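## Task

Arrange the rope flat on the table as a loop, either fully closed or with an opening no wider than a finger, so that the aluminium cube and both steel parallels sit inside it. It must stay that way without the robot holding anything; finish by releasing the rope and moving the gripper away.

## Robot and tools

Robot: one six-joint arm (Trossen WXAI follower) with a two-finger parallel gripper and one wrist camera, cam_wrist (504x504, pinhole, fx=fy about 399.9, centre about (249.7, 254.0)). The camera sits on the wrist link; its optical frame has +z looking forward, +x to the right of the image, +y down, and may be a couple of centimetres and a few degrees off the nominal mount.

Scene frame: origin on the table surface straight below the arm base, +z up, +x forward, +y to the left when facing +x. The base may be slightly tilted against the table. Gripper frame: fingers extend along its +x, and close along its y. The reported end_effector_position is the midpoint between the pads, some 3 to 4 cm behind the fingertips; it can be inaccurate, especially with the arm stretched out.

execute_actions takes "actions", a list holding zero or one entry, plus optional "pictures" (true/false; images come by default). An empty list only reports the state. An entry with "rows" moves the arm: "rows" is a list of 1 to 15 rows, each row exactly 7 numbers for this single arm: six absolute joint target angles in radians, in the order waist, shoulder, elbow, wrist pitch, wrist yaw, wrist roll, then the gripper opening. "steps" (1 to 15, default 15) is how many control steps of 1/30 s run; row i is used on step i and the final row repeats if steps exceed rows. An entry with only "steps" (up to 300) is a wait with no new command; the count starts from the previous result and includes time spent composing the reply.

Joint ranges (rad): waist -3.054 to 3.054, shoulder 0.000 to 3.142, elbow 0.000 to 2.356, wrist pitch -1.571 to 1.571, wrist yaw -1.571 to 1.571, wrist roll -3.142 to 3.142. A target beyond a limit by over 0.010 that is also farther out than the joint's current reading makes the whole call be rejected, sending nothing. Targets slightly past a true end are clipped to it, and the result may then print "joint sent to its limit" (possibly referring to an earlier, still-running motion); absence of that line does not prove there is more room.

Opening: a number from -1 to 1, where 1 means wide open (pad gap 0.088 m) and about -0.80 means empty fingers touching; values below that add nothing. Full close takes roughly half a second or more. To grasp, command about 0.07 lower than the grip_measured reading with the object between the pads; a smaller margin gives a softer grip. Thin items under about 3 mm get proportionally less force. Readings may carry a constant error of around 1 mm and read up to 3 mm (0.061) narrow while squeezing something rigid.

Motion limits: each step, a joint's target is kept within a lead of its measured angle (0.211 rad for waist, shoulder, elbow; 0.213 wrist pitch; 0.267 wrist yaw; 0.228 wrist roll), and all targets are pulled back if they would move the gripper more than 70 mm from where it is measured. Large moves therefore need several calls. Friction can leave joints short of their targets, especially when reaching far, and tiny changes may not register, so compare Joint positions after every move. Between calls the arm keeps heading toward the last row sent until it nearly stops or a step is HELD; only a new action resumes travel or pressure.

Result lines: a state line with the gripper position (m), orientation quaternion (w,x,y,z), and linear (m/s) and angular (rad/s) velocity in the scene frame; Joint positions and Joint velocities in column order (rad, rad/s) followed by the pad gap (m, m/s); grip_measured, the finger opening on the command scale. "joint command not followed" means a clearance check altered or stopped targets (mount blocks and posts count as arm). HELD tags steps where your row was partly or wholly not sent. A torque fault occurs when contact torque hits a joint's load limit (waist 17.4, shoulder 21.6, elbow 21.5, wrist pitch 5.67, wrist yaw 5.65, wrist roll 5.3 N m, carried weight included): the arm freezes for 10 s and the rest of that call is dropped. MOTOR HOT appears from 50 °C; at 95 °C an OVER-TEMPERATURE FAULT holds the arm, and if cooling fails within 30 to 60 s power is cut and the arm goes limp. Holding loads heats motors.

zoom_image: "camera" must be "cam_wrist"; "region" is [x0, y0, x1, y1] in pixels of the latest full image, top-left origin, no larger than 504 by 504. It returns an enlarged view and moves nothing.

read_manual: optional "section" (only "licences"); gives the URDF licence text, no motion.

finished_scene: "scene" is the number of the current scene; it ends that scene irreversibly, grades it and opens the next task. Before calling it, release the rope and lift clear so nothing relies on the gripper. Replying without any tool call ends everything.

Cautions: never push or knock anything off the table; avoid dropping objects, slamming, hard collisions and forceful pressing into the table or parts. Loose items may occasionally be nudged by outside disturbances, so recheck the layout before finishing. Smooth, economical, quick motion is preferred.

Each tool is called after "Emit:" as a command line: name --argument value for each argument, lists and objects as JSON in quotes; but a table of rows of numbers goes row by row, as --pt "numbers of a row", without its own name.

## Session

Emit:
execute_actions --actions '[]'

Scene clock: 0.00 s of 4397.00 s.
end_effector_position=(+0.3203, -0.2382, +0.2686) grip_measured=+0.842 end_effector_quat_wxyz=(+0.746, -0.608, -0.055, +0.267) end_effector_velocity=(-0.003, +0.006, -0.002) end_effector_angular_velocity=(-0.005, +0.000, +0.028)
Joint positions: [-0.402  1.126  1.109 -0.586 -0.473 -2.407  0.08 ]
Joint velocities: [ 0.002 -0.002 -0.007 -0.022 -0.007 -0.022 -0.   ]
Heat: hottest wrist pitch 20 °C (+0.0 °C/min).

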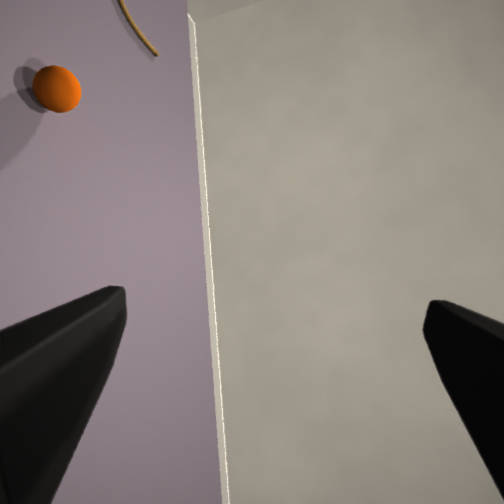

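Emit:
execute_actions --actions '[{"rows":[[0.6,1.8,1.5,-1.1,0.5,-0.6,1]]}]' --pictures false

Emit:
execute_actions --actions '[{"steps":30}]'

Scene clock: 19.70 s of 4397.00 s.
end_effector_position=(+0.3551, -0.0244, +0.2818) grip_measured=+1.000 end_effector_quat_wxyz=(+0.632, -0.520, +0.253, +0.516) end_effector_velocity=(-0.179, +0.445, +0.421) end_effector_angular_velocity=(+0.288, -0.546, -0.426)
Joint positions: [ 0.449  1.806  1.488 -1.09   0.464 -1.429  0.088]
Joint velocities: [ 1.839  0.11  -0.002 -0.007  0.344  1.927  0.   ]
Heat: hottest wrist pitch 20 °C (+0.0 °C/min).
Steps of this call (steps 1 to 90: nothing new was sent; then 16.20 s passed at rest; steps 91 to 105: all 15 steps of this action). Readings (joint positions):
91: [-0.375 1.159 1.146 -0.649 -0.401 -2.354]
92: [-0.317 1.208 1.210 -0.713 -0.319 -2.283]
94: [-0.195 1.330 1.344 -0.824 -0.164 -2.149]
98: [0.043 1.554 1.478 -1.022 0.142 -1.887]
105: the state above

Scene clock: 20.70 s of 4397.00 s.
end_effector_position=(+0.3365, +0.0059, +0.3207) grip_measured=+1.000 end_effector_quat_wxyz=(+0.792, -0.274, +0.386, +0.386) end_effector_velocity=(-0.003, +0.001, -0.002) end_effector_angular_velocity=(-0.004, +0.004, +0.019)
Joint positions: [ 0.602  1.799  1.495 -1.098  0.498 -0.603  0.088]
Joint velocities: [ 0.002 -0.002 -0.007 -0.007 -0.007 -0.007  0.   ]
Heat: hottest wrist pitch 21 °C (+2.9 °C/min).
Steps of this call (steps 1 to 30: the robot went on to your last target). Readings (joint positions):
1: [0.507 1.806 1.488 -1.091 0.472 -1.362]
2: [0.554 1.805 1.490 -1.093 0.475 -1.295]
4: [0.605 1.799 1.495 -1.095 0.483 -1.161]
8: [0.606 1.799 1.495 -1.098 0.496 -0.893]
30: the state above

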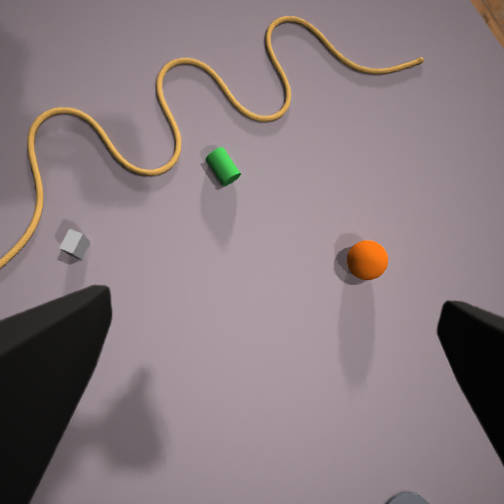

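Emit:
execute_actions --actions '[{"rows":[[1.1,1.6,1.3,-1.4,0.4,-0.6,1]]}]' --pictures false

Emit:
execute_actions --actions '[{"steps":10}]'

Emit:
execute_actions --actions '[{"rows":[[0.2,1.4,1.3,-1.4,0.7,0,1]]}]' --pictures false

Emit:
execute_actions --actions '[{"steps":15}]'

Scene clock: 42.30 s of 4397.00 s.
end_effector_position=(+0.1624, +0.0403, +0.3566) grip_measured=+1.000 end_effector_quat_wxyz=(+0.668, -0.457, +0.264, +0.525) end_effector_velocity=(-0.005, -0.007, -0.008) end_effector_angular_velocity=(-0.037, +0.016, +0.021)
Joint positions: [ 1.098  1.605  1.314 -1.396  0.398 -0.6    0.088]
Joint velocities: [-0.002 -0.012 -0.017 -0.037 -0.007 -0.007  0.   ]
Heat: hottest waist 21 °C (+1.4 °C/min).
Steps of this call (steps 1 to 15: the robot went on to your last target; steps 16 to 90: nothing new was sent; then 18.10 s passed at rest; steps 91 to 105: all 15 steps of this action). Readings (joint positions):
91: [0.610 1.782 1.480 -1.107 0.496 -0.601]
92: [0.635 1.757 1.452 -1.154 0.479 -0.600]
94: [0.722 1.696 1.390 -1.256 0.445 -0.600]
98: [0.968 1.616 1.331 -1.367 0.410 -0.600]
105: the state above

Scene clock: 42.63 s of 4397.00 s.
end_effector_position=(+0.1621, +0.0397, +0.3563) grip_measured=+1.000 end_effector_quat_wxyz=(+0.667, -0.457, +0.265, +0.525) end_effector_velocity=(-0.001, -0.004, -0.005) end_effector_angular_velocity=(-0.030, +0.001, +0.008)
Joint positions: [ 1.098  1.603  1.313 -1.398  0.398 -0.6    0.088]
Joint velocities: [-0.002 -0.002 -0.007 -0.022  0.007 -0.007  0.   ]
Heat: hottest waist 21 °C (+1.4 °C/min).
Steps of this call (steps 1 to 10: the robot went on to your last target). Readings (joint positions):
1: [1.098 1.605 1.313 -1.396 0.398 -0.600]
2: [1.098 1.605 1.313 -1.397 0.398 -0.600]
4: [1.098 1.604 1.313 -1.397 0.398 -0.600]
8: [1.098 1.603 1.313 -1.398 0.398 -0.600]
10: the state above

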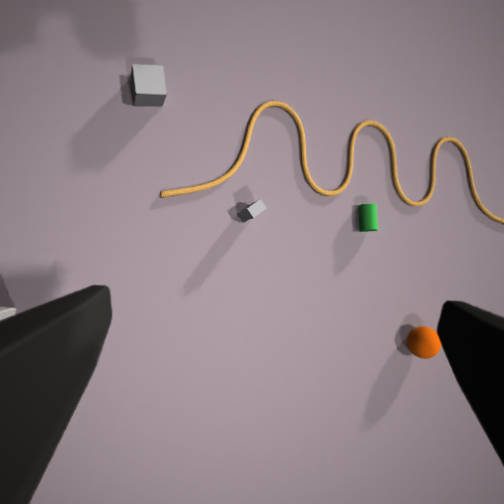

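Scene clock: 43.13 s of 4397.00 s.
end_effector_position=(+0.2570, -0.1659, +0.2471) grip_measured=+1.000 end_effector_quat_wxyz=(+0.793, -0.036, +0.599, +0.102) end_effector_velocity=(-0.030, -0.276, -0.264) end_effector_angular_velocity=(-0.067, +1.043, -1.122)
Joint positions: [ 0.292  1.404  1.306 -1.397  0.7   -0.013  0.088]
Joint velocities: [-1.429 -0.002 -0.002 -0.051  0.095  0.125  0.   ]
Heat: hottest waist 21 °C (+1.4 °C/min).
Steps of this call (steps 1 to 15: all 15 steps of this action). Readings (joint positions):
1: [1.088 1.584 1.312 -1.394 0.426 -0.566]
2: [1.056 1.564 1.306 -1.394 0.481 -0.519]
4: [0.963 1.501 1.304 -1.396 0.577 -0.415]
8: [0.718 1.410 1.306 -1.397 0.674 -0.154]
15: the state above

Scene clock: 43.63 s of 4397.00 s.
end_effector_position=(+0.2543, -0.1822, +0.2312) grip_measured=+1.000 end_effector_quat_wxyz=(+0.777, -0.011, +0.625, +0.075) end_effector_velocity=(-0.003, +0.001, -0.002) end_effector_angular_velocity=(+0.003, +0.010, +0.015)
Joint positions: [ 0.205  1.404  1.306 -1.399  0.702 -0.003  0.088]
Joint velocities: [-0.002 -0.002 -0.007 -0.007 -0.007 -0.007  0.   ]
Heat: hottest waist 21 °C (+1.4 °C/min).
Steps of this call (steps 1 to 15: the robot went on to your last target). Readings (joint positions):
1: [0.253 1.404 1.306 -1.399 0.702 -0.009]
2: [0.229 1.404 1.306 -1.399 0.702 -0.007]
4: [0.212 1.404 1.306 -1.399 0.702 -0.005]
8: [0.207 1.404 1.306 -1.399 0.702 -0.003]
15: the state above

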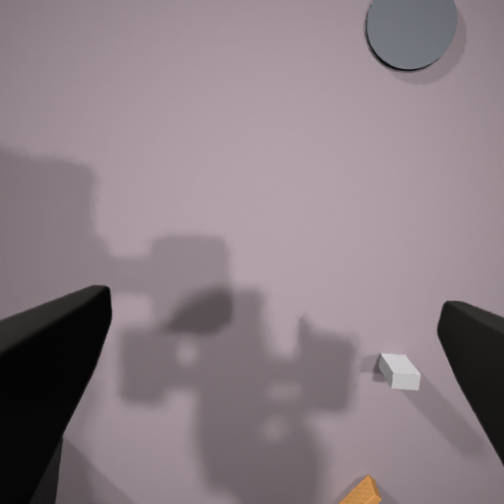

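Emit:
execute_actions --actions '[{"rows":[[0.6,2.2,1.8,-0.7,0.88,0.107,0.2]]}]' --pictures false

Emit:
execute_actions --actions '[{"rows":[[0.46,2.85,1.867,-0.308,0.879,0.107,0.2]]}]' --pictures false

Emit:
execute_actions --actions '[{"steps":20}]'

Scene clock: 77.63 s of 4397.00 s.
end_effector_position=(+0.4457, -0.0349, +0.3899) grip_measured=+0.206 end_effector_quat_wxyz=(+0.929, +0.090, +0.359, +0.008) end_effector_velocity=(+0.218, +0.472, -0.094) end_effector_angular_velocity=(-0.117, -0.023, +0.229)
Joint positions: [ 0.591  1.968  1.781 -0.785  0.873  0.101  0.049]
Joint velocities: [ 0.203  1.331  0.344  0.784  0.022  0.022 -0.002]
Heat: hottest waist 21 °C (+1.0 °C/min).
Steps of this call (steps 1 to 15: the robot went on to your last target; steps 16 to 90: nothing new was sent; then 30.50 s passed at rest; steps 91 to 105: all 15 steps of this action). Readings (joint positions):
91: [0.218 1.422 1.321 -1.393 0.726 0.012]
92: [0.248 1.449 1.352 -1.350 0.760 0.030]
94: [0.320 1.524 1.433 -1.257 0.800 0.055]
98: [0.459 1.666 1.572 -1.113 0.841 0.081]
105: the state above

Scene clock: 78.13 s of 4397.00 s.
end_effector_position=(+0.5364, +0.1247, +0.1973) grip_measured=+0.203 end_effector_quat_wxyz=(+0.901, +0.073, +0.427, -0.026) end_effector_velocity=(-0.108, +0.377, -0.445) end_effector_angular_velocity=(-0.457, +0.598, +0.629)
Joint positions: [ 0.46   2.598  1.857 -0.33   0.877  0.104  0.049]
Joint velocities: [ 0.017  1.126 -0.002  0.154 -0.007 -0.007  0.   ]
Heat: hottest waist 21 °C (+1.0 °C/min).
Steps of this call (steps 1 to 15: all 15 steps of this action). Readings (joint positions):
1: [0.591 2.011 1.795 -0.749 0.872 0.101]
2: [0.580 2.057 1.807 -0.698 0.871 0.101]
4: [0.542 2.149 1.826 -0.605 0.872 0.102]
8: [0.475 2.324 1.853 -0.420 0.877 0.104]
15: the state above

Scene clock: 78.80 s of 4397.00 s.
end_effector_position=(+0.4995, +0.1989, +0.0963) grip_measured=+0.203 end_effector_quat_wxyz=(+0.872, -0.005, +0.489, +0.009) end_effector_velocity=(+0.000, -0.002, +0.001) end_effector_angular_velocity=(+0.001, +0.004, +0.010)
Joint positions: [ 0.462  2.849  1.865 -0.308  0.878  0.104  0.049]
Joint velocities: [-0.002 -0.007 -0.002 -0.007 -0.007 -0.007 -0.   ]
Heat: hottest waist 21 °C (+1.0 °C/min).
Steps of this call (steps 1 to 20: the robot went on to your last target). Readings (joint positions):
1: [0.461 2.635 1.857 -0.325 0.877 0.104]
2: [0.461 2.673 1.857 -0.322 0.877 0.104]
4: [0.462 2.746 1.858 -0.316 0.877 0.104]
8: [0.462 2.842 1.858 -0.315 0.877 0.104]
20: the state above

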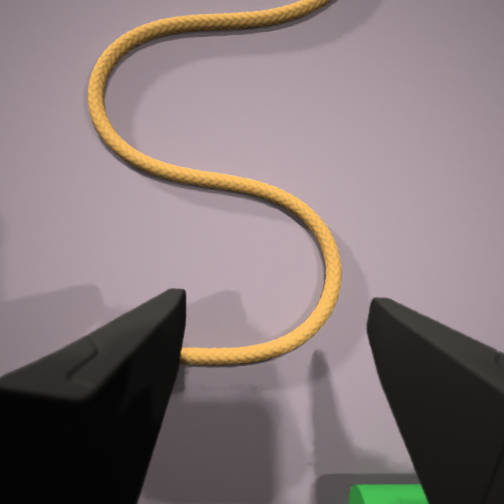

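Emit:
execute_actions --actions '[{"rows":[[0.44,2.85,1.85,-0.27,0.87,0.08,0.2],[0.42,2.85,1.835,-0.23,0.865,0.05,0.2],[0.40,2.853,1.82,-0.19,0.86,0.02,0.2],[0.38,2.855,1.805,-0.15,0.853,-0.01,0.2],[0.365,2.857,1.79,-0.115,0.847,-0.03,0.2],[0.35,2.859,1.777,-0.085,0.84,-0.05,0.2],[0.34,2.86,1.768,-0.065,0.838,-0.065,0.2],[0.329,2.862,1.759,-0.045,0.8345,-0.081,0.2]]}]' --pictures false

Emit:
execute_actions --actions '[{"steps":8}]'

Scene clock: 90.73 s of 4397.00 s.
end_effector_position=(+0.5217, +0.1661, +0.0480) grip_measured=+0.203 end_effector_quat_wxyz=(+0.876, +0.005, +0.482, +0.001) end_effector_velocity=(-0.011, +0.002, -0.009) end_effector_angular_velocity=(-0.030, +0.032, +0.064)
Joint positions: [ 0.333  2.85   1.774 -0.049  0.837 -0.075  0.049]
Joint velocities: [-0.002 -0.002 -0.027 -0.022 -0.007 -0.037 -0.   ]
Heat: hottest waist 24 °C (+3.0 °C/min).
Steps of this call (steps 1 to 15: the robot went on to your last target; steps 16 to 90: nothing new was sent; then 8.43 s passed at rest; steps 91 to 105: all 15 steps of this action). Readings (joint positions):
91: [0.461 2.849 1.864 -0.301 0.878 0.101]
92: [0.458 2.849 1.861 -0.280 0.875 0.089]
94: [0.443 2.849 1.846 -0.223 0.865 0.047]
98: [0.374 2.849 1.800 -0.106 0.847 -0.035]
105: the state above

Scene clock: 91.00 s of 4397.00 s.
end_effector_position=(+0.5205, +0.1672, +0.0468) grip_measured=+0.203 end_effector_quat_wxyz=(+0.876, +0.002, +0.482, +0.003) end_effector_velocity=(-0.005, +0.003, -0.005) end_effector_angular_velocity=(+0.007, +0.014, +0.031)
Joint positions: [ 0.334  2.851  1.77  -0.045  0.837 -0.078  0.049]
Joint velocities: [-0.002 -0.002 -0.017 -0.007 -0.022 -0.007 -0.   ]
Heat: hottest waist 24 °C (+3.0 °C/min).
Steps of this call (steps 1 to 8: the robot went on to your last target). Readings (joint positions):
1: [0.333 2.850 1.773 -0.049 0.837 -0.076]
2: [0.334 2.851 1.770 -0.046 0.838 -0.076]
4: [0.334 2.851 1.770 -0.046 0.837 -0.077]
8: the state above

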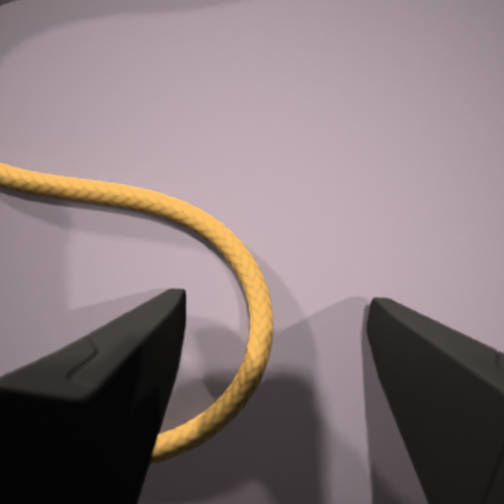

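Emit:
execute_actions --actions '[{"rows":[[0.317,2.888,1.759,-0.03,0.8345,-0.09,0.0]]}]'

Scene clock: 94.63 s of 4397.00 s.
end_effector_position=(+0.5200, +0.1709, +0.0439) grip_measured=+0.004 end_effector_quat_wxyz=(+0.877, +0.001, +0.480, +0.005) end_effector_velocity=(-0.004, -0.001, -0.005) end_effector_angular_velocity=(-0.024, +0.013, +0.024)
Joint positions: [ 0.335  2.862  1.769 -0.028  0.834 -0.086  0.039]
Joint velocities: [-0.002  0.002 -0.007 -0.007  0.007 -0.022 -0.001]
Heat: hottest waist 25 °C (+4.0 °C/min).
Steps of this call (steps 1 to 15: the robot went on to your last target; steps 16 to 90: nothing new was sent; then 0.13 s passed at rest; steps 91 to 105: all 15 steps of this action). Readings (joint positions):
91: [0.333 2.854 1.769 -0.042 0.837 -0.080]
92: [0.332 2.857 1.769 -0.036 0.836 -0.082]
94: [0.333 2.860 1.769 -0.031 0.834 -0.085]
98: [0.335 2.862 1.769 -0.029 0.834 -0.086]
105: the state above

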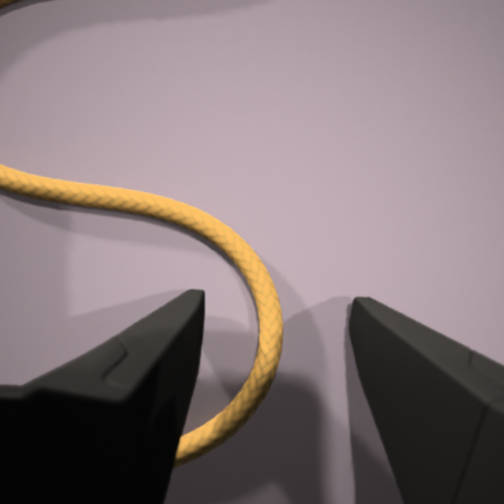

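Emit:
execute_actions --actions '[{"rows":[[0.337,2.86,1.769,-0.028,0.834,-0.086,-0.3],[0.337,2.86,1.769,-0.028,0.834,-0.086,-0.3],[0.337,2.86,1.769,-0.028,0.834,-0.086,-0.5],[0.337,2.86,1.769,-0.028,0.834,-0.086,-0.5],[0.337,2.86,1.769,-0.028,0.834,-0.086,-0.5],[0.337,2.86,1.769,-0.028,0.834,-0.086,-0.6],[0.337,2.86,1.769,-0.028,0.834,-0.086,-0.6],[0.337,2.86,1.769,-0.028,0.834,-0.086,-0.72]]}]'

Scene clock: 102.73 s of 4397.00 s.
end_effector_position=(+0.5196, +0.1733, +0.0464) grip_measured=-0.702 end_effector_quat_wxyz=(+0.879, +0.000, +0.478, +0.007) end_effector_velocity=(-0.001, -0.002, -0.001) end_effector_angular_velocity=(-0.021, +0.007, +0.018)
Joint positions: [ 0.341  2.862  1.769 -0.027  0.833 -0.087  0.005]
Joint velocities: [-0.002 -0.002 -0.002 -0.007  0.007 -0.022 -0.006]
Heat: hottest waist 26 °C (+5.1 °C/min).
Steps of this call (steps 1 to 15: the robot went on to your last target; steps 16 to 90: nothing new was sent; then 4.60 s passed at rest; steps 91 to 105: all 15 steps of this action). Readings (joint positions):
91: [0.336 2.862 1.769 -0.027 0.833 -0.087]
92: [0.337 2.862 1.769 -0.026 0.833 -0.087]
94: [0.340 2.862 1.769 -0.026 0.833 -0.087]
98: [0.341 2.862 1.769 -0.027 0.833 -0.087]
105: the state above

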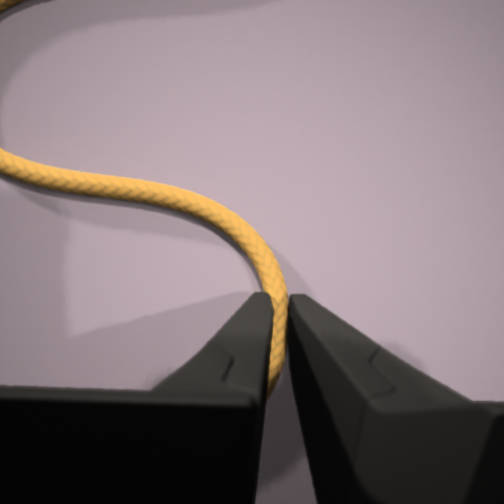

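Emit:
execute_actions --actions '[{"rows":[[0.35,2.855,1.775,-0.05,0.84,-0.07,-0.78],[0.365,2.845,1.78,-0.08,0.845,-0.05,-0.78],[0.38,2.83,1.785,-0.11,0.85,-0.03,-0.78],[0.395,2.815,1.79,-0.14,0.855,-0.01,-0.78],[0.41,2.8,1.79,-0.17,0.86,0.01,-0.78],[0.425,2.785,1.79,-0.2,0.865,0.03,-0.78],[0.44,2.77,1.79,-0.23,0.87,0.05,-0.78],[0.45,2.75,1.78,-0.26,0.875,0.07,-0.78],[0.45,2.72,1.75,-0.26,0.875,0.07,-0.78],[0.45,2.69,1.71,-0.25,0.875,0.07,-0.78],[0.45,2.66,1.67,-0.24,0.875,0.07,-0.78],[0.445,2.63,1.63,-0.23,0.875,0.07,-0.78],[0.445,2.6,1.59,-0.22,0.875,0.07,-0.78],[0.44,2.57,1.55,-0.21,0.875,0.06,-0.78],[0.44,2.54,1.51,-0.2,0.87,0.06,-0.78]]}]'

Emit:
execute_actions --actions '[{"rows":[[0.44,2.5,1.45,-0.18,0.87,0.05,-0.78],[0.435,2.46,1.39,-0.16,0.87,0.05,-0.78],[0.43,2.42,1.33,-0.14,0.87,0.05,-0.78],[0.43,2.37,1.27,-0.12,0.87,0.04,-0.78],[0.425,2.33,1.21,-0.11,0.87,0.04,-0.78],[0.42,2.29,1.15,-0.09,0.865,0.04,-0.78],[0.42,2.25,1.09,-0.07,0.865,0.03,-0.78],[0.415,2.2,1.03,-0.05,0.865,0.03,-0.78],[0.41,2.16,0.97,-0.04,0.865,0.03,-0.78],[0.41,2.12,0.91,-0.02,0.86,0.02,-0.78],[0.405,2.08,0.85,0,0.86,0.02,-0.78],[0.4,2.03,0.79,0.02,0.86,0.02,-0.78],[0.4,1.99,0.73,0.04,0.86,0.01,-0.78],[0.395,1.95,0.68,0.055,0.86,0.01,-0.78],[0.395,1.909,0.623,0.069,0.86,0.01,-0.78]]}]' --pictures false

Emit:
execute_actions --actions '[{"steps":15}]'

Scene clock: 123.03 s of 4397.00 s.
end_effector_position=(+0.4869, +0.1525, +0.1336) grip_measured=-0.740 end_effector_quat_wxyz=(+0.884, +0.007, +0.467, +0.009) end_effector_velocity=(-0.107, -0.224, +0.068) end_effector_angular_velocity=(+0.025, +0.010, -0.110)
Joint positions: [ 0.461  2.61   1.616 -0.214  0.871  0.061  0.003]
Joint velocities: [-0.095 -0.969 -1.077  0.198  0.007 -0.022 -0.   ]
Heat: hottest waist 29 °C (+8.1 °C/min).
Steps of this call (steps 1 to 15: the robot went on to your last target; steps 16 to 90: nothing new was sent; then 16.80 s passed at rest; steps 91 to 105: all 15 steps of this action). Readings (joint positions):
91: [0.342 2.862 1.769 -0.029 0.834 -0.084]
92: [0.344 2.861 1.770 -0.042 0.836 -0.076]
94: [0.355 2.852 1.772 -0.086 0.844 -0.049]
98: [0.410 2.810 1.772 -0.193 0.860 0.023]
105: the state above

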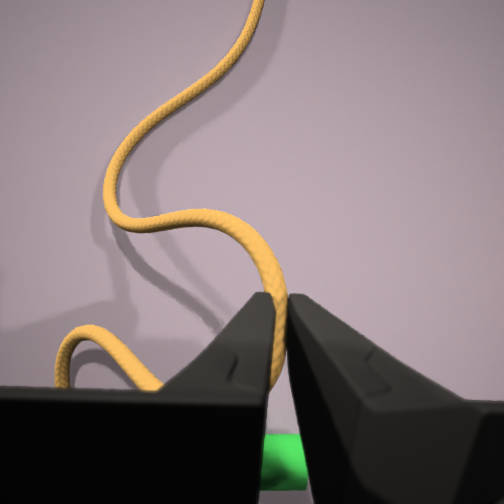

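Scene clock: 123.53 s of 4397.00 s.
end_effector_position=(+0.3448, +0.0402, +0.1115) grip_measured=-0.740 end_effector_quat_wxyz=(+0.875, -0.002, +0.485, +0.005) end_effector_velocity=(-0.346, -0.189, -0.078) end_effector_angular_velocity=(+0.018, +0.031, -0.021)
Joint positions: [0.405 2.011 0.77  0.029 0.864 0.018 0.003]
Joint velocities: [-0.09  -1.253 -1.692  0.491 -0.037 -0.066  0.   ]
Heat: hottest waist 29 °C (+8.0 °C/min).
Steps of this call (steps 1 to 15: all 15 steps of this action). Readings (joint positions):
1: [0.457 2.577 1.575 -0.203 0.871 0.061]
2: [0.453 2.542 1.528 -0.190 0.871 0.059]
4: [0.443 2.470 1.420 -0.160 0.871 0.054]
8: [0.427 2.313 1.181 -0.095 0.869 0.040]
15: the state above

Scene clock: 124.03 s of 4397.00 s.
end_effector_position=(+0.3156, +0.0264, +0.1032) grip_measured=-0.740 end_effector_quat_wxyz=(+0.873, -0.003, +0.487, +0.006) end_effector_velocity=(-0.003, +0.000, -0.002) end_effector_angular_velocity=(-0.003, +0.010, +0.016)
Joint positions: [0.398 1.915 0.635 0.067 0.863 0.013 0.003]
Joint velocities: [-0.002 -0.002 -0.007 -0.007 -0.007 -0.007 -0.001]
Heat: hottest waist 29 °C (+8.2 °C/min).
Steps of this call (steps 1 to 15: the robot went on to your last target). Readings (joint positions):
1: [0.403 1.976 0.723 0.038 0.864 0.017]
2: [0.401 1.951 0.689 0.044 0.864 0.016]
4: [0.398 1.932 0.654 0.056 0.864 0.014]
8: [0.398 1.920 0.637 0.066 0.863 0.013]
15: the state above

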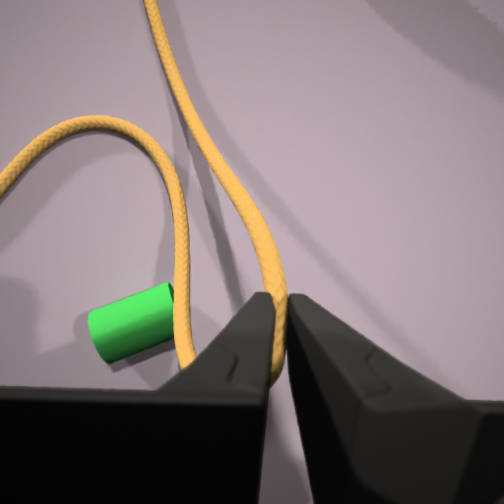

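Emit:
execute_actions --actions '[{"rows":[[0.38,1.93,0.62,0.11,0.855,-0.01,-0.78],[0.36,1.95,0.61,0.16,0.85,-0.03,-0.78],[0.345,1.97,0.595,0.21,0.84,-0.055,-0.78],[0.33,1.99,0.58,0.26,0.83,-0.08,-0.78],[0.31,2.01,0.57,0.31,0.825,-0.1,-0.78],[0.29,2.03,0.555,0.36,0.815,-0.13,-0.78],[0.275,2.05,0.545,0.41,0.81,-0.15,-0.78],[0.255,2.07,0.53,0.46,0.8,-0.175,-0.78],[0.24,2.085,0.522,0.5,0.794,-0.198,-0.78]]}]' --pictures false

Emit:
execute_actions --actions '[{"rows":[[0.24,2.085,0.522,0.5,0.794,-0.198,-0.3]],"steps":8}]' --pictures false

Emit:
execute_actions --actions '[{"rows":[[0.395,1.909,0.623,0.069,0.86,0.01,-0.3]],"steps":8}]' --pictures false

Emit:
execute_actions --actions '[{"rows":[[0.9,1.5,1.2,-1.2,0.6,-0.8,1]]}]' --pictures false

Emit:
execute_actions --actions '[{"steps":20}]'

Scene clock: 132.03 s of 4397.00 s.
end_effector_position=(+0.3170, +0.0246, +0.0472) grip_measured=-0.740 end_effector_quat_wxyz=(+0.874, -0.001, +0.486, +0.004) end_effector_velocity=(+0.018, -0.000, +0.010) end_effector_angular_velocity=(+0.019, -0.091, -0.022)
Joint positions: [ 0.245  2.075  0.53   0.487  0.799 -0.189  0.003]
Joint velocities: [-0.002  0.007 -0.002  0.139 -0.022 -0.066  0.   ]
Heat: hottest waist 28 °C (+7.1 °C/min).
Steps of this call (steps 1 to 15: the robot went on to your last target; steps 16 to 225: nothing new was sent; steps 226 to 240: all 15 steps of this action). Readings (joint positions):
226: [0.397 1.916 0.633 0.077 0.861 0.008]
227: [0.392 1.920 0.629 0.100 0.858 -0.002]
229: [0.370 1.941 0.618 0.173 0.848 -0.034]
233: [0.303 2.014 0.572 0.347 0.821 -0.119]
240: the state above

Scene clock: 132.30 s of 4397.00 s.
end_effector_position=(+0.3185, +0.0247, +0.0480) grip_measured=-0.328 end_effector_quat_wxyz=(+0.875, -0.000, +0.483, +0.004) end_effector_velocity=(-0.001, +0.000, -0.001) end_effector_angular_velocity=(+0.000, +0.005, +0.013)
Joint positions: [ 0.245  2.076  0.53   0.498  0.797 -0.195  0.023]
Joint velocities: [-0.002 -0.002 -0.002 -0.007 -0.007 -0.007  0.015]
Heat: hottest waist 28 °C (+7.0 °C/min).
Steps of this call (steps 1 to 8: all 8 steps of this action). Readings (joint positions):
1: [0.245 2.075 0.530 0.492 0.798 -0.191]
2: [0.245 2.075 0.530 0.494 0.797 -0.193]
4: [0.245 2.075 0.530 0.496 0.797 -0.194]
8: the state above

Scene clock: 132.57 s of 4397.00 s.
end_effector_position=(+0.3198, +0.0265, +0.1057) grip_measured=-0.304 end_effector_quat_wxyz=(+0.879, +0.006, +0.476, +0.004) end_effector_velocity=(-0.081, -0.010, -0.051) end_effector_angular_velocity=(-0.183, +0.378, +0.215)
Joint positions: [ 0.395  1.911  0.625  0.115  0.855 -0.004  0.024]
Joint velocities: [-0.007 -0.022 -0.002 -0.593  0.037  0.154  0.001]
Heat: hottest waist 28 °C (+7.0 °C/min).
Steps of this call (steps 1 to 8: all 8 steps of this action). Readings (joint positions):
1: [0.259 2.053 0.543 0.442 0.811 -0.149]
2: [0.292 2.024 0.555 0.371 0.825 -0.100]
4: [0.358 1.960 0.587 0.257 0.840 -0.043]
8: the state above

Scene clock: 133.07 s of 4397.00 s.
end_effector_position=(+0.3134, +0.0514, +0.3769) grip_measured=+0.993 end_effector_quat_wxyz=(+0.923, -0.184, +0.186, +0.281) end_effector_velocity=(-0.193, -0.115, +0.538) end_effector_angular_velocity=(-1.248, -1.523, +1.535)
Joint positions: [ 0.827  1.557  1.065 -0.408  0.617 -0.545  0.088]
Joint velocities: [ 0.833 -0.471  1.409 -1.722 -0.198 -1.897  0.008]
Heat: hottest waist 28 °C (+7.1 °C/min).
Steps of this call (steps 1 to 15: all 15 steps of this action). Readings (joint positions):
1: [0.402 1.897 0.637 0.075 0.834 -0.026]
2: [0.424 1.881 0.649 0.036 0.795 -0.061]
4: [0.485 1.833 0.695 -0.022 0.739 -0.128]
8: [0.609 1.715 0.818 -0.140 0.674 -0.258]
15: the state above

Scene clock: 133.73 s of 4397.00 s.
end_effector_position=(+0.2279, +0.0018, +0.3347) grip_measured=+1.000 end_effector_quat_wxyz=(+0.723, -0.475, +0.259, +0.431) end_effector_velocity=(-0.010, -0.006, -0.006) end_effector_angular_velocity=(-0.055, +0.016, +0.053)
Joint positions: [ 0.901  1.502  1.203 -1.194  0.601 -0.797  0.088]
Joint velocities: [ 0.007 -0.007 -0.002 -0.066 -0.007 -0.022  0.   ]
Heat: hottest waist 28 °C (+7.1 °C/min).
Steps of this call (steps 1 to 20: the robot went on to your last target). Readings (joint positions):
1: [0.853 1.543 1.107 -0.466 0.611 -0.612]
2: [0.875 1.527 1.143 -0.524 0.607 -0.669]
4: [0.898 1.500 1.187 -0.644 0.605 -0.737]
8: [0.901 1.493 1.203 -0.898 0.603 -0.784]
20: the state above

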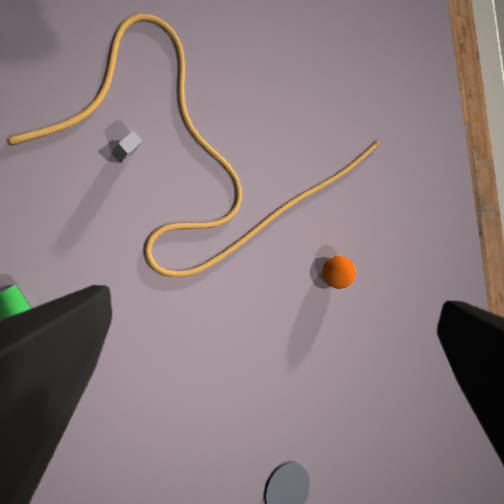

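Emit:
execute_actions --actions '[{"rows":[[0.4,2.3,1.85,-0.5,0.52,-0.6,0.2]]}]' --pictures false

Emit:
execute_actions --actions '[{"rows":[[0.236,2.666,1.851,-0.274,0.52,-0.6,0.2]]}]' --pictures false

Emit:
execute_actions --actions '[{"steps":20}]'

Scene clock: 152.03 s of 4397.00 s.
end_effector_position=(+0.5124, +0.0020, +0.3358) grip_measured=+0.206 end_effector_quat_wxyz=(+0.920, -0.118, +0.307, +0.211) end_effector_velocity=(+0.412, +0.122, -0.208) end_effector_angular_velocity=(+0.236, +0.053, -0.632)
Joint positions: [ 0.424  2.109  1.795 -0.56   0.528 -0.607  0.049]
Joint velocities: [-0.437  1.399  0.994  0.842  0.007  0.066 -0.002]
Heat: hottest waist 26 °C (+1.0 °C/min).
Steps of this call (steps 1 to 30: the robot went on to your last target; steps 31 to 150: nothing new was sent; then 12.80 s passed at rest; steps 151 to 165: all 15 steps of this action). Readings (joint positions):
151: [0.885 1.524 1.223 -1.189 0.579 -0.768]
152: [0.849 1.557 1.259 -1.136 0.563 -0.731]
154: [0.768 1.647 1.353 -1.030 0.551 -0.680]
158: [0.617 1.804 1.506 -0.871 0.534 -0.636]
165: the state above

Scene clock: 152.53 s of 4397.00 s.
end_effector_position=(+0.5612, +0.1013, +0.1101) grip_measured=+0.203 end_effector_quat_wxyz=(+0.869, -0.117, +0.430, +0.215) end_effector_velocity=(-0.123, +0.263, -0.298) end_effector_angular_velocity=(-0.170, +0.495, +0.537)
Joint positions: [ 0.238  2.625  1.842 -0.285  0.52  -0.603  0.049]
Joint velocities: [ 0.007  0.725  0.002 -0.022 -0.037 -0.007 -0.   ]
Heat: hottest waist 26 °C (+1.0 °C/min).
Steps of this call (steps 1 to 15: all 15 steps of this action). Readings (joint positions):
1: [0.407 2.143 1.815 -0.525 0.524 -0.606]
2: [0.388 2.175 1.820 -0.494 0.521 -0.606]
4: [0.344 2.243 1.824 -0.422 0.521 -0.606]
8: [0.269 2.387 1.839 -0.331 0.521 -0.605]
15: the state above

Scene clock: 153.20 s of 4397.00 s.
end_effector_position=(+0.5584, +0.1138, +0.0967) grip_measured=+0.203 end_effector_quat_wxyz=(+0.864, -0.120, +0.435, +0.222) end_effector_velocity=(-0.001, -0.000, -0.001) end_effector_angular_velocity=(-0.007, -0.001, +0.025)
Joint positions: [ 0.238  2.665  1.849 -0.274  0.519 -0.603  0.049]
Joint velocities: [-0.002 -0.002 -0.002 -0.007 -0.007 -0.022 -0.   ]
Heat: hottest waist 26 °C (+1.0 °C/min).
Steps of this call (steps 1 to 20: the robot went on to your last target). Readings (joint positions):
1: [0.238 2.646 1.842 -0.285 0.520 -0.603]
2: [0.238 2.661 1.842 -0.285 0.519 -0.603]
4: [0.238 2.672 1.842 -0.283 0.519 -0.603]
8: [0.238 2.666 1.848 -0.272 0.519 -0.603]
20: the state above

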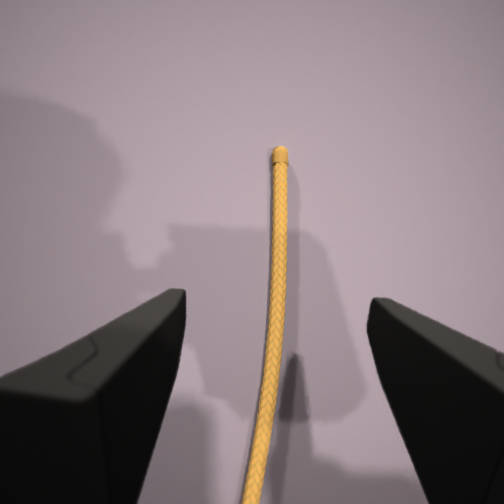

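Emit:
execute_actions --actions '[{"rows":[[0.228,2.68,1.855,-0.26,0.515,-0.61,0],[0.218,2.695,1.86,-0.245,0.51,-0.62,0],[0.208,2.71,1.865,-0.23,0.505,-0.63,0],[0.198,2.725,1.87,-0.215,0.5,-0.64,0],[0.19,2.74,1.873,-0.2,0.497,-0.65,0],[0.18,2.755,1.877,-0.185,0.493,-0.655,0],[0.173,2.765,1.88,-0.172,0.49,-0.66,0],[0.165,2.777,1.883,-0.164,0.487,-0.668,0]]}]'

Scene clock: 159.93 s of 4397.00 s.
end_effector_position=(+0.5711, +0.1161, +0.0497) grip_measured=+0.003 end_effector_quat_wxyz=(+0.867, -0.116, +0.433, +0.217) end_effector_velocity=(+0.023, -0.010, +0.016) end_effector_angular_velocity=(+0.011, -0.062, -0.036)
Joint positions: [ 0.171  2.762  1.88  -0.164  0.488 -0.664  0.039]
Joint velocities: [-0.002  0.002  0.061  0.022 -0.007 -0.022 -0.001]
Heat: hottest waist 28 °C (+2.0 °C/min).
Steps of this call (steps 1 to 15: the robot went on to your last target; steps 16 to 90: nothing new was sent; then 3.23 s passed at rest; steps 91 to 105: all 15 steps of this action). Readings (joint positions):
91: [0.238 2.665 1.849 -0.272 0.519 -0.603]
92: [0.237 2.667 1.849 -0.266 0.518 -0.605]
94: [0.231 2.679 1.856 -0.242 0.510 -0.619]
98: [0.199 2.725 1.873 -0.190 0.497 -0.648]
105: the state above

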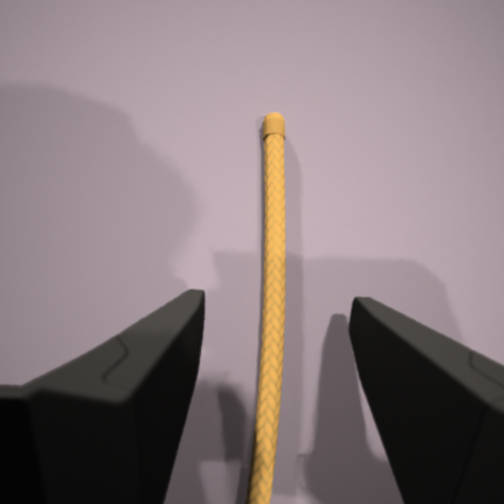

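Emit:
execute_actions --actions '[{"rows":[[0.163,2.78,1.883,-0.164,0.487,-0.668,-0.2],[0.163,2.78,1.883,-0.164,0.487,-0.668,-0.3],[0.163,2.78,1.883,-0.164,0.487,-0.668,-0.4],[0.163,2.78,1.883,-0.164,0.487,-0.668,-0.5],[0.163,2.78,1.883,-0.164,0.487,-0.668,-0.55],[0.163,2.78,1.883,-0.164,0.487,-0.668,-0.6],[0.163,2.78,1.883,-0.164,0.487,-0.668,-0.65],[0.163,2.78,1.883,-0.164,0.487,-0.668,-0.78]]}]'

Scene clock: 164.70 s of 4397.00 s.
end_effector_position=(+0.5711, +0.1162, +0.0486) grip_measured=-0.757 end_effector_quat_wxyz=(+0.867, -0.116, +0.434, +0.217) end_effector_velocity=(-0.001, +0.000, +0.002) end_effector_angular_velocity=(+0.005, -0.001, +0.035)
Joint positions: [ 0.17   2.764  1.881 -0.164  0.488 -0.665  0.002]
Joint velocities: [-0.002 -0.007  0.002 -0.022 -0.022 -0.022 -0.007]
Heat: hottest waist 29 °C (+2.0 °C/min).
Steps of this call (steps 1 to 15: the robot went on to your last target; steps 16 to 90: nothing new was sent; then 1.27 s passed at rest; steps 91 to 105: all 15 steps of this action). Readings (joint positions):
91: [0.171 2.764 1.881 -0.164 0.488 -0.665]
92: [0.171 2.764 1.881 -0.164 0.488 -0.665]
94: [0.171 2.764 1.881 -0.164 0.488 -0.665]
98: [0.170 2.764 1.881 -0.164 0.488 -0.665]
105: the state above

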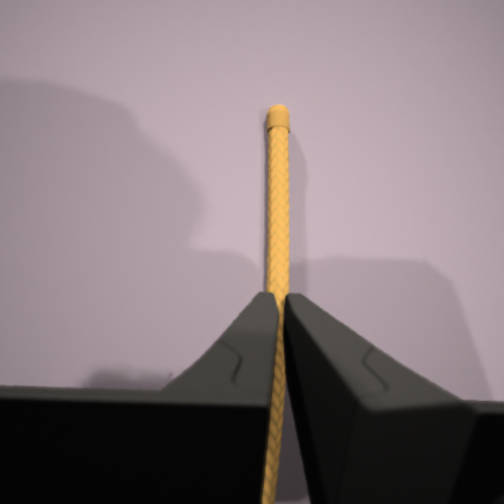

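Emit:
execute_actions --actions '[{"rows":[[0.18,2.75,1.88,-0.19,0.49,-0.66,-0.85],[0.195,2.73,1.875,-0.22,0.5,-0.64,-0.85],[0.21,2.71,1.87,-0.25,0.51,-0.62,-0.85],[0.225,2.68,1.865,-0.28,0.52,-0.6,-0.85],[0.24,2.65,1.86,-0.31,0.53,-0.55,-0.85],[0.255,2.62,1.85,-0.35,0.54,-0.5,-0.85],[0.27,2.59,1.84,-0.39,0.55,-0.44,-0.85],[0.28,2.56,1.83,-0.43,0.56,-0.38,-0.85],[0.29,2.53,1.82,-0.47,0.57,-0.32,-0.85],[0.29,2.5,1.8,-0.51,0.58,-0.26,-0.85],[0.29,2.48,1.78,-0.55,0.59,-0.2,-0.85],[0.29,2.46,1.76,-0.59,0.6,-0.14,-0.85],[0.29,2.44,1.75,-0.63,0.61,-0.08,-0.85],[0.29,2.42,1.74,-0.67,0.62,-0.02,-0.85],[0.29,2.4,1.73,-0.71,0.63,0.04,-0.85]]}]'

Emit:
execute_actions --actions '[{"rows":[[0.285,2.37,1.71,-0.76,0.65,0.2,-0.85],[0.28,2.35,1.69,-0.8,0.66,0.3,-0.85],[0.275,2.33,1.68,-0.84,0.67,0.4,-0.85],[0.27,2.31,1.66,-0.88,0.68,0.5,-0.85],[0.26,2.29,1.65,-0.92,0.69,0.6,-0.85],[0.25,2.27,1.63,-0.96,0.7,0.7,-0.85],[0.245,2.25,1.62,-1.0,0.71,0.8,-0.85],[0.24,2.23,1.6,-1.04,0.72,0.9,-0.85],[0.23,2.21,1.59,-1.08,0.74,1,-0.85],[0.22,2.19,1.57,-1.12,0.75,1.1,-0.85],[0.211,2.162,1.555,-1.17,0.763,1.87,-0.85]]}]' --pictures false

Emit:
execute_actions --actions '[{"steps":18}]'

Emit:
execute_actions --actions '[{"rows":[[0.18,2.13,1.51,-1.13,0.76,1.94,-0.85],[0.15,2.09,1.47,-1.1,0.76,2.0,-0.85],[0.12,2.06,1.43,-1.06,0.76,2.07,-0.85],[0.09,2.02,1.39,-1.03,0.76,2.14,-0.85],[0.06,1.99,1.35,-0.99,0.76,2.2,-0.85],[0.03,1.96,1.31,-0.95,0.76,2.27,-0.85],[0,1.92,1.27,-0.92,0.76,2.33,-0.85],[-0.03,1.89,1.23,-0.88,0.76,2.4,-0.85],[-0.06,1.85,1.19,-0.85,0.76,2.46,-0.85],[-0.09,1.82,1.15,-0.81,0.76,2.53,-0.85],[-0.12,1.79,1.11,-0.78,0.76,2.6,-0.85],[-0.15,1.76,1.08,-0.74,0.76,2.66,-0.85],[-0.17,1.73,1.05,-0.72,0.76,2.72,-0.85],[-0.19,1.71,1.02,-0.695,0.76,2.8,-0.85]]}]' --pictures false

Emit:
execute_actions --actions '[{"steps":10}]'

Scene clock: 186.37 s of 4397.00 s.
end_effector_position=(+0.5077, +0.0689, +0.1569) grip_measured=-0.793 end_effector_quat_wxyz=(+0.841, +0.014, +0.525, +0.129) end_effector_velocity=(-0.211, -0.233, +0.047) end_effector_angular_velocity=(+0.176, +0.971, -1.152)
Joint positions: [ 0.306  2.443  1.779 -0.612  0.604 -0.101  0.   ]
Joint velocities: [-0.032 -0.691 -0.344 -1.165  0.315  1.751 -0.   ]
Heat: hottest waist 33 °C (+4.0 °C/min).
Steps of this call (steps 1 to 15: the robot went on to your last target; steps 16 to 90: nothing new was sent; then 18.17 s passed at rest; steps 91 to 105: all 15 steps of this action). Readings (joint positions):
91: [0.170 2.764 1.881 -0.166 0.487 -0.665]
92: [0.176 2.759 1.881 -0.177 0.486 -0.661]
94: [0.191 2.737 1.880 -0.225 0.501 -0.637]
98: [0.242 2.654 1.854 -0.348 0.535 -0.495]
105: the state above

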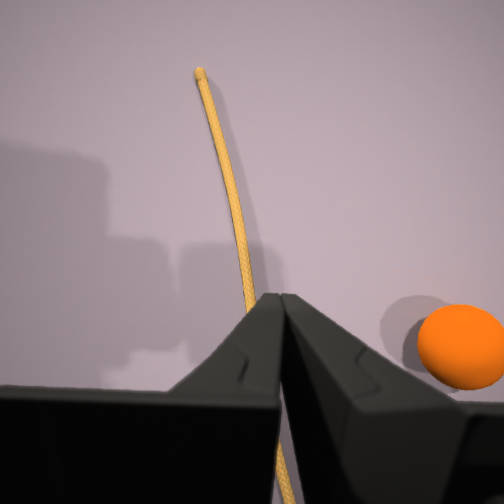

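Scene clock: 186.87 s of 4397.00 s.
end_effector_position=(+0.3886, -0.0501, +0.1392) grip_measured=-0.793 end_effector_quat_wxyz=(+0.688, +0.224, +0.660, -0.205) end_effector_velocity=(-0.033, -0.086, +0.026) end_effector_angular_velocity=(+0.001, +0.088, -2.010)
Joint positions: [ 0.213  2.172  1.574 -1.146  0.757  0.906  0.   ]
Joint velocities: [-0.066 -0.193 -0.022 -0.227  0.081  2.    -0.   ]
Heat: hottest waist 33 °C (+4.1 °C/min).
Steps of this call (steps 1 to 15: all 15 steps of this action). Readings (joint positions):
1: [0.304 2.420 1.766 -0.653 0.616 -0.035]
2: [0.301 2.399 1.749 -0.697 0.629 0.033]
4: [0.292 2.361 1.715 -0.781 0.651 0.166]
8: [0.262 2.290 1.648 -0.944 0.692 0.435]
15: the state above

Scene clock: 187.47 s of 4397.00 s.
end_effector_position=(+0.3830, -0.0528, +0.1390) grip_measured=-0.793 end_effector_quat_wxyz=(+0.513, +0.502, +0.500, -0.485) end_effector_velocity=(-0.003, +0.003, +0.001) end_effector_angular_velocity=(+0.025, +0.011, -0.176)
Joint positions: [ 0.212  2.165  1.565 -1.168  0.761  1.851  0.   ]
Joint velocities: [ 0.002 -0.002 -0.002 -0.007 -0.022  0.183 -0.   ]
Heat: hottest waist 33 °C (+4.0 °C/min).
Steps of this call (steps 1 to 18: the robot went on to your last target). Readings (joint positions):
1: [0.211 2.167 1.574 -1.153 0.759 0.973]
2: [0.211 2.165 1.573 -1.158 0.759 1.040]
4: [0.212 2.165 1.570 -1.163 0.759 1.174]
8: [0.212 2.165 1.565 -1.167 0.760 1.442]
18: the state above

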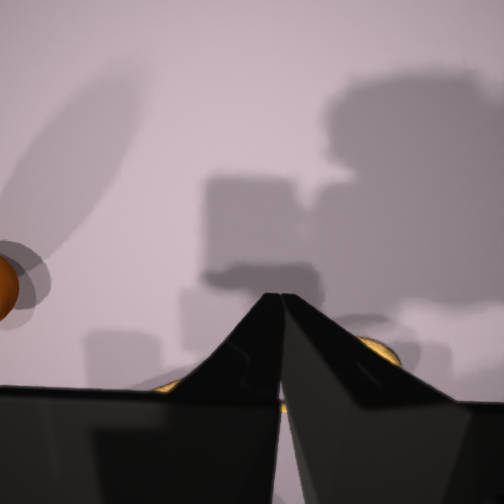

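Scene clock: 187.97 s of 4397.00 s.
end_effector_position=(+0.3078, -0.1613, +0.0613) grip_measured=-0.793 end_effector_quat_wxyz=(+0.086, +0.710, +0.093, -0.692) end_effector_velocity=(-0.204, -0.130, -0.106) end_effector_angular_velocity=(-0.024, +0.231, -1.957)
Joint positions: [-0.157  1.756  1.082 -0.746  0.76   2.687  0.   ]
Joint velocities: [-0.584 -0.618 -0.716  0.388  0.022  1.341 -0.   ]
Heat: hottest waist 33 °C (+4.1 °C/min).
Steps of this call (steps 1 to 15: all 15 steps of this action). Readings (joint positions):
1: [0.210 2.161 1.557 -1.158 0.761 1.873]
2: [0.205 2.148 1.538 -1.139 0.761 1.909]
4: [0.174 2.104 1.477 -1.092 0.759 2.008]
8: [0.048 1.976 1.332 -0.963 0.759 2.248]
15: the state above

Scene clock: 188.30 s of 4397.00 s.
end_effector_position=(+0.2980, -0.1667, +0.0551) grip_measured=-0.793 end_effector_quat_wxyz=(+0.034, +0.716, +0.038, -0.697) end_effector_velocity=(-0.005, +0.001, +0.000) end_effector_angular_velocity=(+0.009, +0.005, -0.018)
Joint positions: [-0.187  1.718  1.03  -0.698  0.761  2.794  0.   ]
Joint velocities: [-0.002 -0.012 -0.012 -0.007 -0.007  0.022 -0.   ]
Heat: hottest waist 33 °C (+4.0 °C/min).
Steps of this call (steps 1 to 10: the robot went on to your last target). Readings (joint positions):
1: [-0.173 1.740 1.063 -0.733 0.761 2.722]
2: [-0.183 1.730 1.051 -0.721 0.761 2.746]
4: [-0.187 1.722 1.039 -0.707 0.761 2.773]
8: [-0.187 1.719 1.031 -0.699 0.761 2.792]
10: the state above

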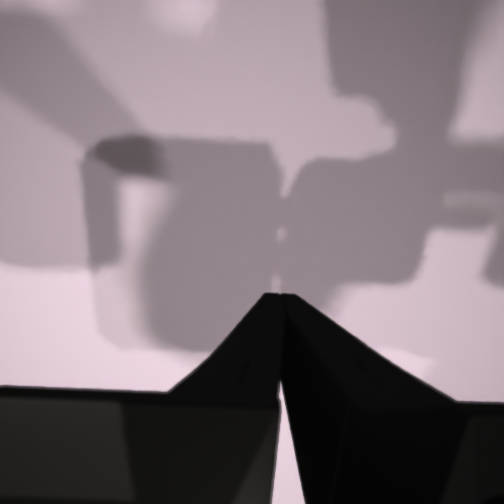

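Emit:
execute_actions --actions '[{"rows":[[-0.2,1.5,1.0,-0.8,0.72,2.5,0.2],[-0.2,1.5,1.0,-0.8,0.72,2.5,0.2],[-0.25,1.4,1.0,-0.85,0.7,2.2,0.2],[-0.25,1.4,1.0,-0.85,0.7,2.2,0.2],[-0.3,1.3,1.0,-0.9,0.7,2.2,0.2],[-0.3,1.175,0.993,-0.94,0.67,0.914,0.2],[-0.35,1.175,0.993,-0.94,0.67,0.914,0.2],[-0.4,1.175,0.993,-0.94,0.67,0.914,0.2],[-0.45,1.175,0.993,-0.94,0.67,0.914,0.2],[-0.5,1.175,0.993,-0.942,0.67,0.914,0.2]]}]' --pictures false

Emit:
execute_actions --actions '[{"steps":22}]'

Scene clock: 196.80 s of 4397.00 s.
end_effector_position=(+0.1839, -0.2795, +0.1057) grip_measured=+0.193 end_effector_quat_wxyz=(+0.249, +0.675, +0.234, -0.654) end_effector_velocity=(-0.026, +0.022, -0.021) end_effector_angular_velocity=(+0.047, +0.104, +2.020)
Joint positions: [-0.489  1.18   1.004 -0.937  0.675  1.804  0.048]
Joint velocities: [-0.081 -0.002 -0.056 -0.066 -0.081 -2.     0.003]
Heat: hottest waist 31 °C (+4.1 °C/min).
Steps of this call (steps 1 to 30: the robot went on to your last target; steps 31 to 90: nothing new was sent; then 5.00 s passed at rest; steps 91 to 105: all 15 steps of this action). Readings (joint positions):
91: [-0.188 1.688 1.026 -0.707 0.748 2.746]
92: [-0.188 1.653 1.015 -0.746 0.733 2.677]
94: [-0.208 1.539 1.003 -0.802 0.717 2.542]
98: [-0.307 1.293 1.005 -0.905 0.687 2.273]
105: the state above

Scene clock: 197.53 s of 4397.00 s.
end_effector_position=(+0.1822, -0.2794, +0.1046) grip_measured=+0.197 end_effector_quat_wxyz=(+0.511, +0.503, +0.493, -0.492) end_effector_velocity=(+0.002, +0.004, -0.002) end_effector_angular_velocity=(+0.018, -0.010, +0.037)
Joint positions: [-0.496  1.18   1.003 -0.94   0.673  0.919  0.049]
Joint velocities: [-0.002  0.002 -0.007  0.007 -0.022 -0.037 -0.   ]
Heat: hottest waist 31 °C (+4.0 °C/min).
Steps of this call (steps 1 to 22: the robot went on to your last target). Readings (joint positions):
1: [-0.491 1.180 1.003 -0.939 0.673 1.737]
2: [-0.492 1.180 1.003 -0.940 0.673 1.669]
4: [-0.494 1.180 1.003 -0.940 0.673 1.535]
8: [-0.495 1.180 1.003 -0.940 0.673 1.265]
22: the state above

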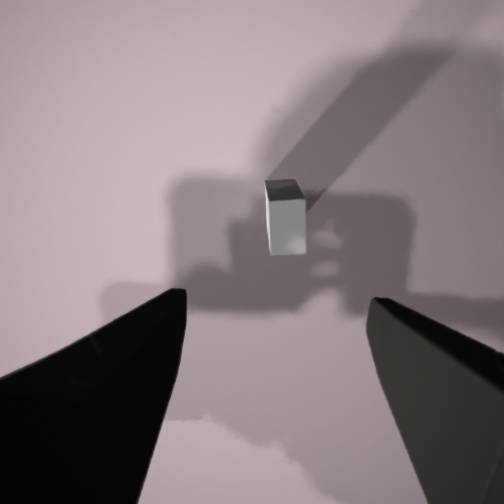

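Emit:
execute_actions --actions '[{"rows":[[-0.52,1.18,0.98,-0.91,0.66,0.89,0.2],[-0.545,1.187,0.962,-0.87,0.65,0.865,0.2],[-0.57,1.195,0.945,-0.83,0.635,0.84,0.2],[-0.595,1.203,0.93,-0.79,0.625,0.81,0.2],[-0.62,1.21,0.912,-0.75,0.61,0.785,0.2],[-0.645,1.22,0.895,-0.71,0.6,0.76,0.2],[-0.67,1.228,0.88,-0.67,0.587,0.73,0.2],[-0.692,1.24,0.865,-0.633,0.576,0.706,0.2]]}]'

Scene clock: 205.30 s of 4397.00 s.
end_effector_position=(+0.1767, -0.2846, +0.0479) grip_measured=+0.197 end_effector_quat_wxyz=(+0.512, +0.502, +0.494, -0.492) end_effector_velocity=(+0.012, -0.015, -0.001) end_effector_angular_velocity=(-0.053, -0.065, -0.037)
Joint positions: [-0.686  1.232  0.875 -0.64   0.581  0.713  0.049]
Joint velocities: [-0.017 -0.002 -0.002  0.11  -0.022 -0.037 -0.   ]
Heat: hottest waist 29 °C (+3.0 °C/min).
Steps of this call (steps 1 to 30: the robot went on to your last target; steps 31 to 90: nothing new was sent; then 4.27 s passed at rest; steps 91 to 105: all 15 steps of this action). Readings (joint positions):
91: [-0.498 1.180 1.001 -0.935 0.670 0.911]
92: [-0.507 1.180 0.995 -0.918 0.664 0.899]
94: [-0.540 1.181 0.974 -0.861 0.648 0.862]
98: [-0.633 1.207 0.913 -0.720 0.605 0.767]
105: the state above

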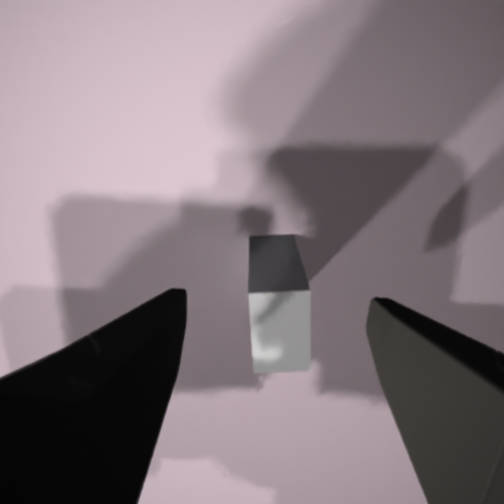

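Emit:
execute_actions --actions '[{"rows":[[-0.692,1.24,0.865,-0.633,0.576,0.706,-0.4],[-0.692,1.24,0.865,-0.633,0.576,0.706,-0.4],[-0.692,1.24,0.865,-0.633,0.576,0.706,-0.4],[-0.692,1.24,0.865,-0.633,0.576,0.706,-0.4],[-0.692,1.24,0.865,-0.633,0.576,0.706,-0.45],[-0.692,1.24,0.865,-0.633,0.576,0.706,-0.5],[-0.692,1.24,0.865,-0.633,0.576,0.706,-0.55],[-0.692,1.24,0.865,-0.633,0.576,0.706,-0.6],[-0.692,1.24,0.865,-0.633,0.576,0.706,-0.65]]}]'

Scene clock: 210.80 s of 4397.00 s.
end_effector_position=(+0.1774, -0.2853, +0.0476) grip_measured=-0.599 end_effector_quat_wxyz=(+0.513, +0.503, +0.493, -0.491) end_effector_velocity=(-0.001, +0.001, +0.001) end_effector_angular_velocity=(+0.006, -0.002, +0.007)
Joint positions: [-0.687  1.232  0.875 -0.634  0.578  0.709  0.01 ]
Joint velocities: [-0.002 -0.007 -0.002 -0.007 -0.007 -0.007 -0.   ]
Heat: hottest waist 28 °C (+2.0 °C/min).
Steps of this call (steps 1 to 15: the robot went on to your last target; steps 16 to 90: nothing new was sent; then 2.00 s passed at rest; steps 91 to 105: all 15 steps of this action). Readings (joint positions):
91: [-0.687 1.232 0.875 -0.634 0.578 0.709]
92: [-0.687 1.232 0.875 -0.634 0.578 0.709]
94: [-0.687 1.232 0.875 -0.634 0.578 0.709]
98: [-0.687 1.232 0.875 -0.634 0.578 0.709]
105: the state above

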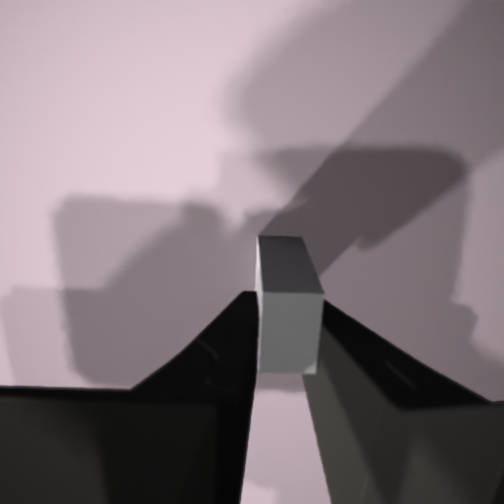

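Emit:
execute_actions --actions '[{"rows":[[-0.67,1.228,0.88,-0.67,0.587,0.71,-0.67],[-0.64,1.22,0.9,-0.71,0.6,0.71,-0.67],[-0.6,1.21,0.93,-0.77,0.62,0.71,-0.67],[-0.55,1.2,0.96,-0.84,0.64,0.71,-0.67],[-0.5,1.19,0.99,-0.9,0.67,0.71,-0.67],[-0.44,1.21,1.02,-0.95,0.69,0.71,-0.67],[-0.38,1.25,1.05,-1.0,0.71,0.71,-0.67],[-0.32,1.3,1.08,-1.04,0.72,0.71,-0.67],[-0.26,1.35,1.1,-1.07,0.73,0.71,-0.67],[-0.2,1.4,1.12,-1.1,0.74,0.71,-0.67],[-0.14,1.45,1.14,-1.12,0.75,0.71,-0.67],[-0.08,1.5,1.16,-1.14,0.76,0.71,-0.67],[-0.02,1.55,1.18,-1.15,0.77,0.71,-0.67],[0.04,1.6,1.2,-1.15,0.77,0.71,-0.67],[0.1,1.65,1.22,-1.15,0.77,0.71,-0.67]]}]' --pictures false

Emit:
execute_actions --actions '[{"rows":[[0.15,1.71,1.23,-1.15,0.77,0.71,-0.67],[0.2,1.77,1.24,-1.15,0.76,0.71,-0.67],[0.25,1.83,1.25,-1.15,0.75,0.71,-0.67],[0.3,1.89,1.26,-1.14,0.74,0.71,-0.67],[0.34,1.95,1.27,-1.13,0.73,0.71,-0.67],[0.38,2.01,1.28,-1.12,0.72,0.71,-0.67],[0.41,2.07,1.29,-1.1,0.71,0.71,-0.67],[0.43,2.13,1.31,-1.08,0.7,0.71,-0.67],[0.45,2.19,1.33,-1.06,0.69,0.71,-0.67],[0.46,2.25,1.35,-1.04,0.69,0.71,-0.67],[0.47,2.31,1.37,-1.01,0.68,0.71,-0.67],[0.475,2.37,1.39,-0.98,0.68,0.71,-0.67],[0.475,2.42,1.4,-0.96,0.68,0.71,-0.67],[0.475,2.473,1.414,-0.94,0.68,0.71,-0.67]]}]' --pictures false

Emit:
execute_actions --actions '[{"steps":12}]'

Scene clock: 225.40 s of 4397.00 s.
end_effector_position=(+0.2717, -0.1926, +0.1422) grip_measured=-0.599 end_effector_quat_wxyz=(+0.667, +0.289, +0.637, -0.257) end_effector_velocity=(+0.328, +0.505, +0.144) end_effector_angular_velocity=(-0.046, -0.294, +2.138)
Joint positions: [-0.051  1.524  1.169 -1.122  0.757  0.709  0.01 ]
Joint velocities: [ 1.722  1.512  0.471 -0.256  0.066 -0.007  0.   ]
Heat: hottest waist 26 °C (-3.0 °C/min).
Steps of this call (steps 1 to 15: the robot went on to your last target; steps 16 to 90: nothing new was sent; then 11.10 s passed at rest; steps 91 to 105: all 15 steps of this action). Readings (joint positions):
91: [-0.686 1.232 0.875 -0.639 0.578 0.709]
92: [-0.679 1.232 0.878 -0.658 0.584 0.709]
94: [-0.638 1.230 0.899 -0.736 0.607 0.709]
98: [-0.457 1.234 1.000 -0.929 0.682 0.709]
105: the state above

Scene clock: 225.90 s of 4397.00 s.
end_effector_position=(+0.3372, +0.0844, +0.1298) grip_measured=-0.599 end_effector_quat_wxyz=(+0.733, +0.053, +0.677, -0.027) end_effector_velocity=(-0.044, +0.366, -0.334) end_effector_angular_velocity=(-0.365, +0.444, +0.593)
Joint positions: [ 0.477  2.336  1.39  -0.97   0.686  0.709  0.01 ]
Joint velocities: [ 0.115  1.629  0.354  0.462 -0.037 -0.007 -0.   ]
Heat: hottest waist 26 °C (-3.0 °C/min).
Steps of this call (steps 1 to 15: all 15 steps of this action). Readings (joint positions):
1: [0.005 1.576 1.184 -1.129 0.759 0.709]
2: [0.059 1.627 1.199 -1.133 0.760 0.709]
4: [0.158 1.728 1.226 -1.137 0.758 0.709]
8: [0.328 1.932 1.267 -1.115 0.728 0.709]
15: the state above

Scene clock: 226.30 s of 4397.00 s.
end_effector_position=(+0.3272, +0.1105, +0.0967) grip_measured=-0.599 end_effector_quat_wxyz=(+0.715, +0.021, +0.698, -0.021) end_effector_velocity=(+0.000, +0.001, -0.000) end_effector_angular_velocity=(+0.009, +0.002, +0.016)
Joint positions: [ 0.477  2.47   1.408 -0.94   0.679  0.709  0.01 ]
Joint velocities: [-0.002 -0.002 -0.002  0.007 -0.007 -0.022 -0.   ]
Heat: hottest waist 26 °C (-3.0 °C/min).
Steps of this call (steps 1 to 12: the robot went on to your last target). Readings (joint positions):
1: [0.480 2.382 1.399 -0.957 0.683 0.709]
2: [0.480 2.417 1.399 -0.953 0.680 0.709]
4: [0.478 2.460 1.399 -0.952 0.677 0.709]
8: [0.477 2.470 1.404 -0.943 0.679 0.709]
12: the state above

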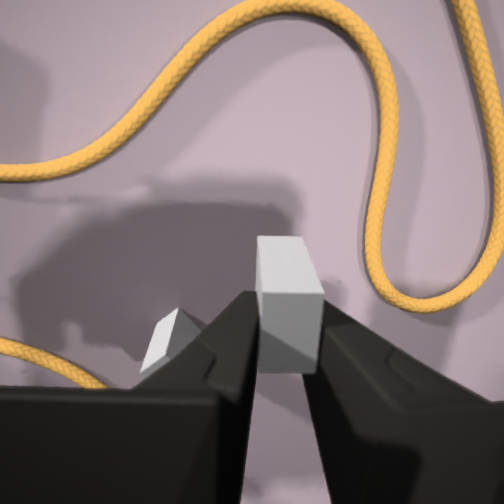

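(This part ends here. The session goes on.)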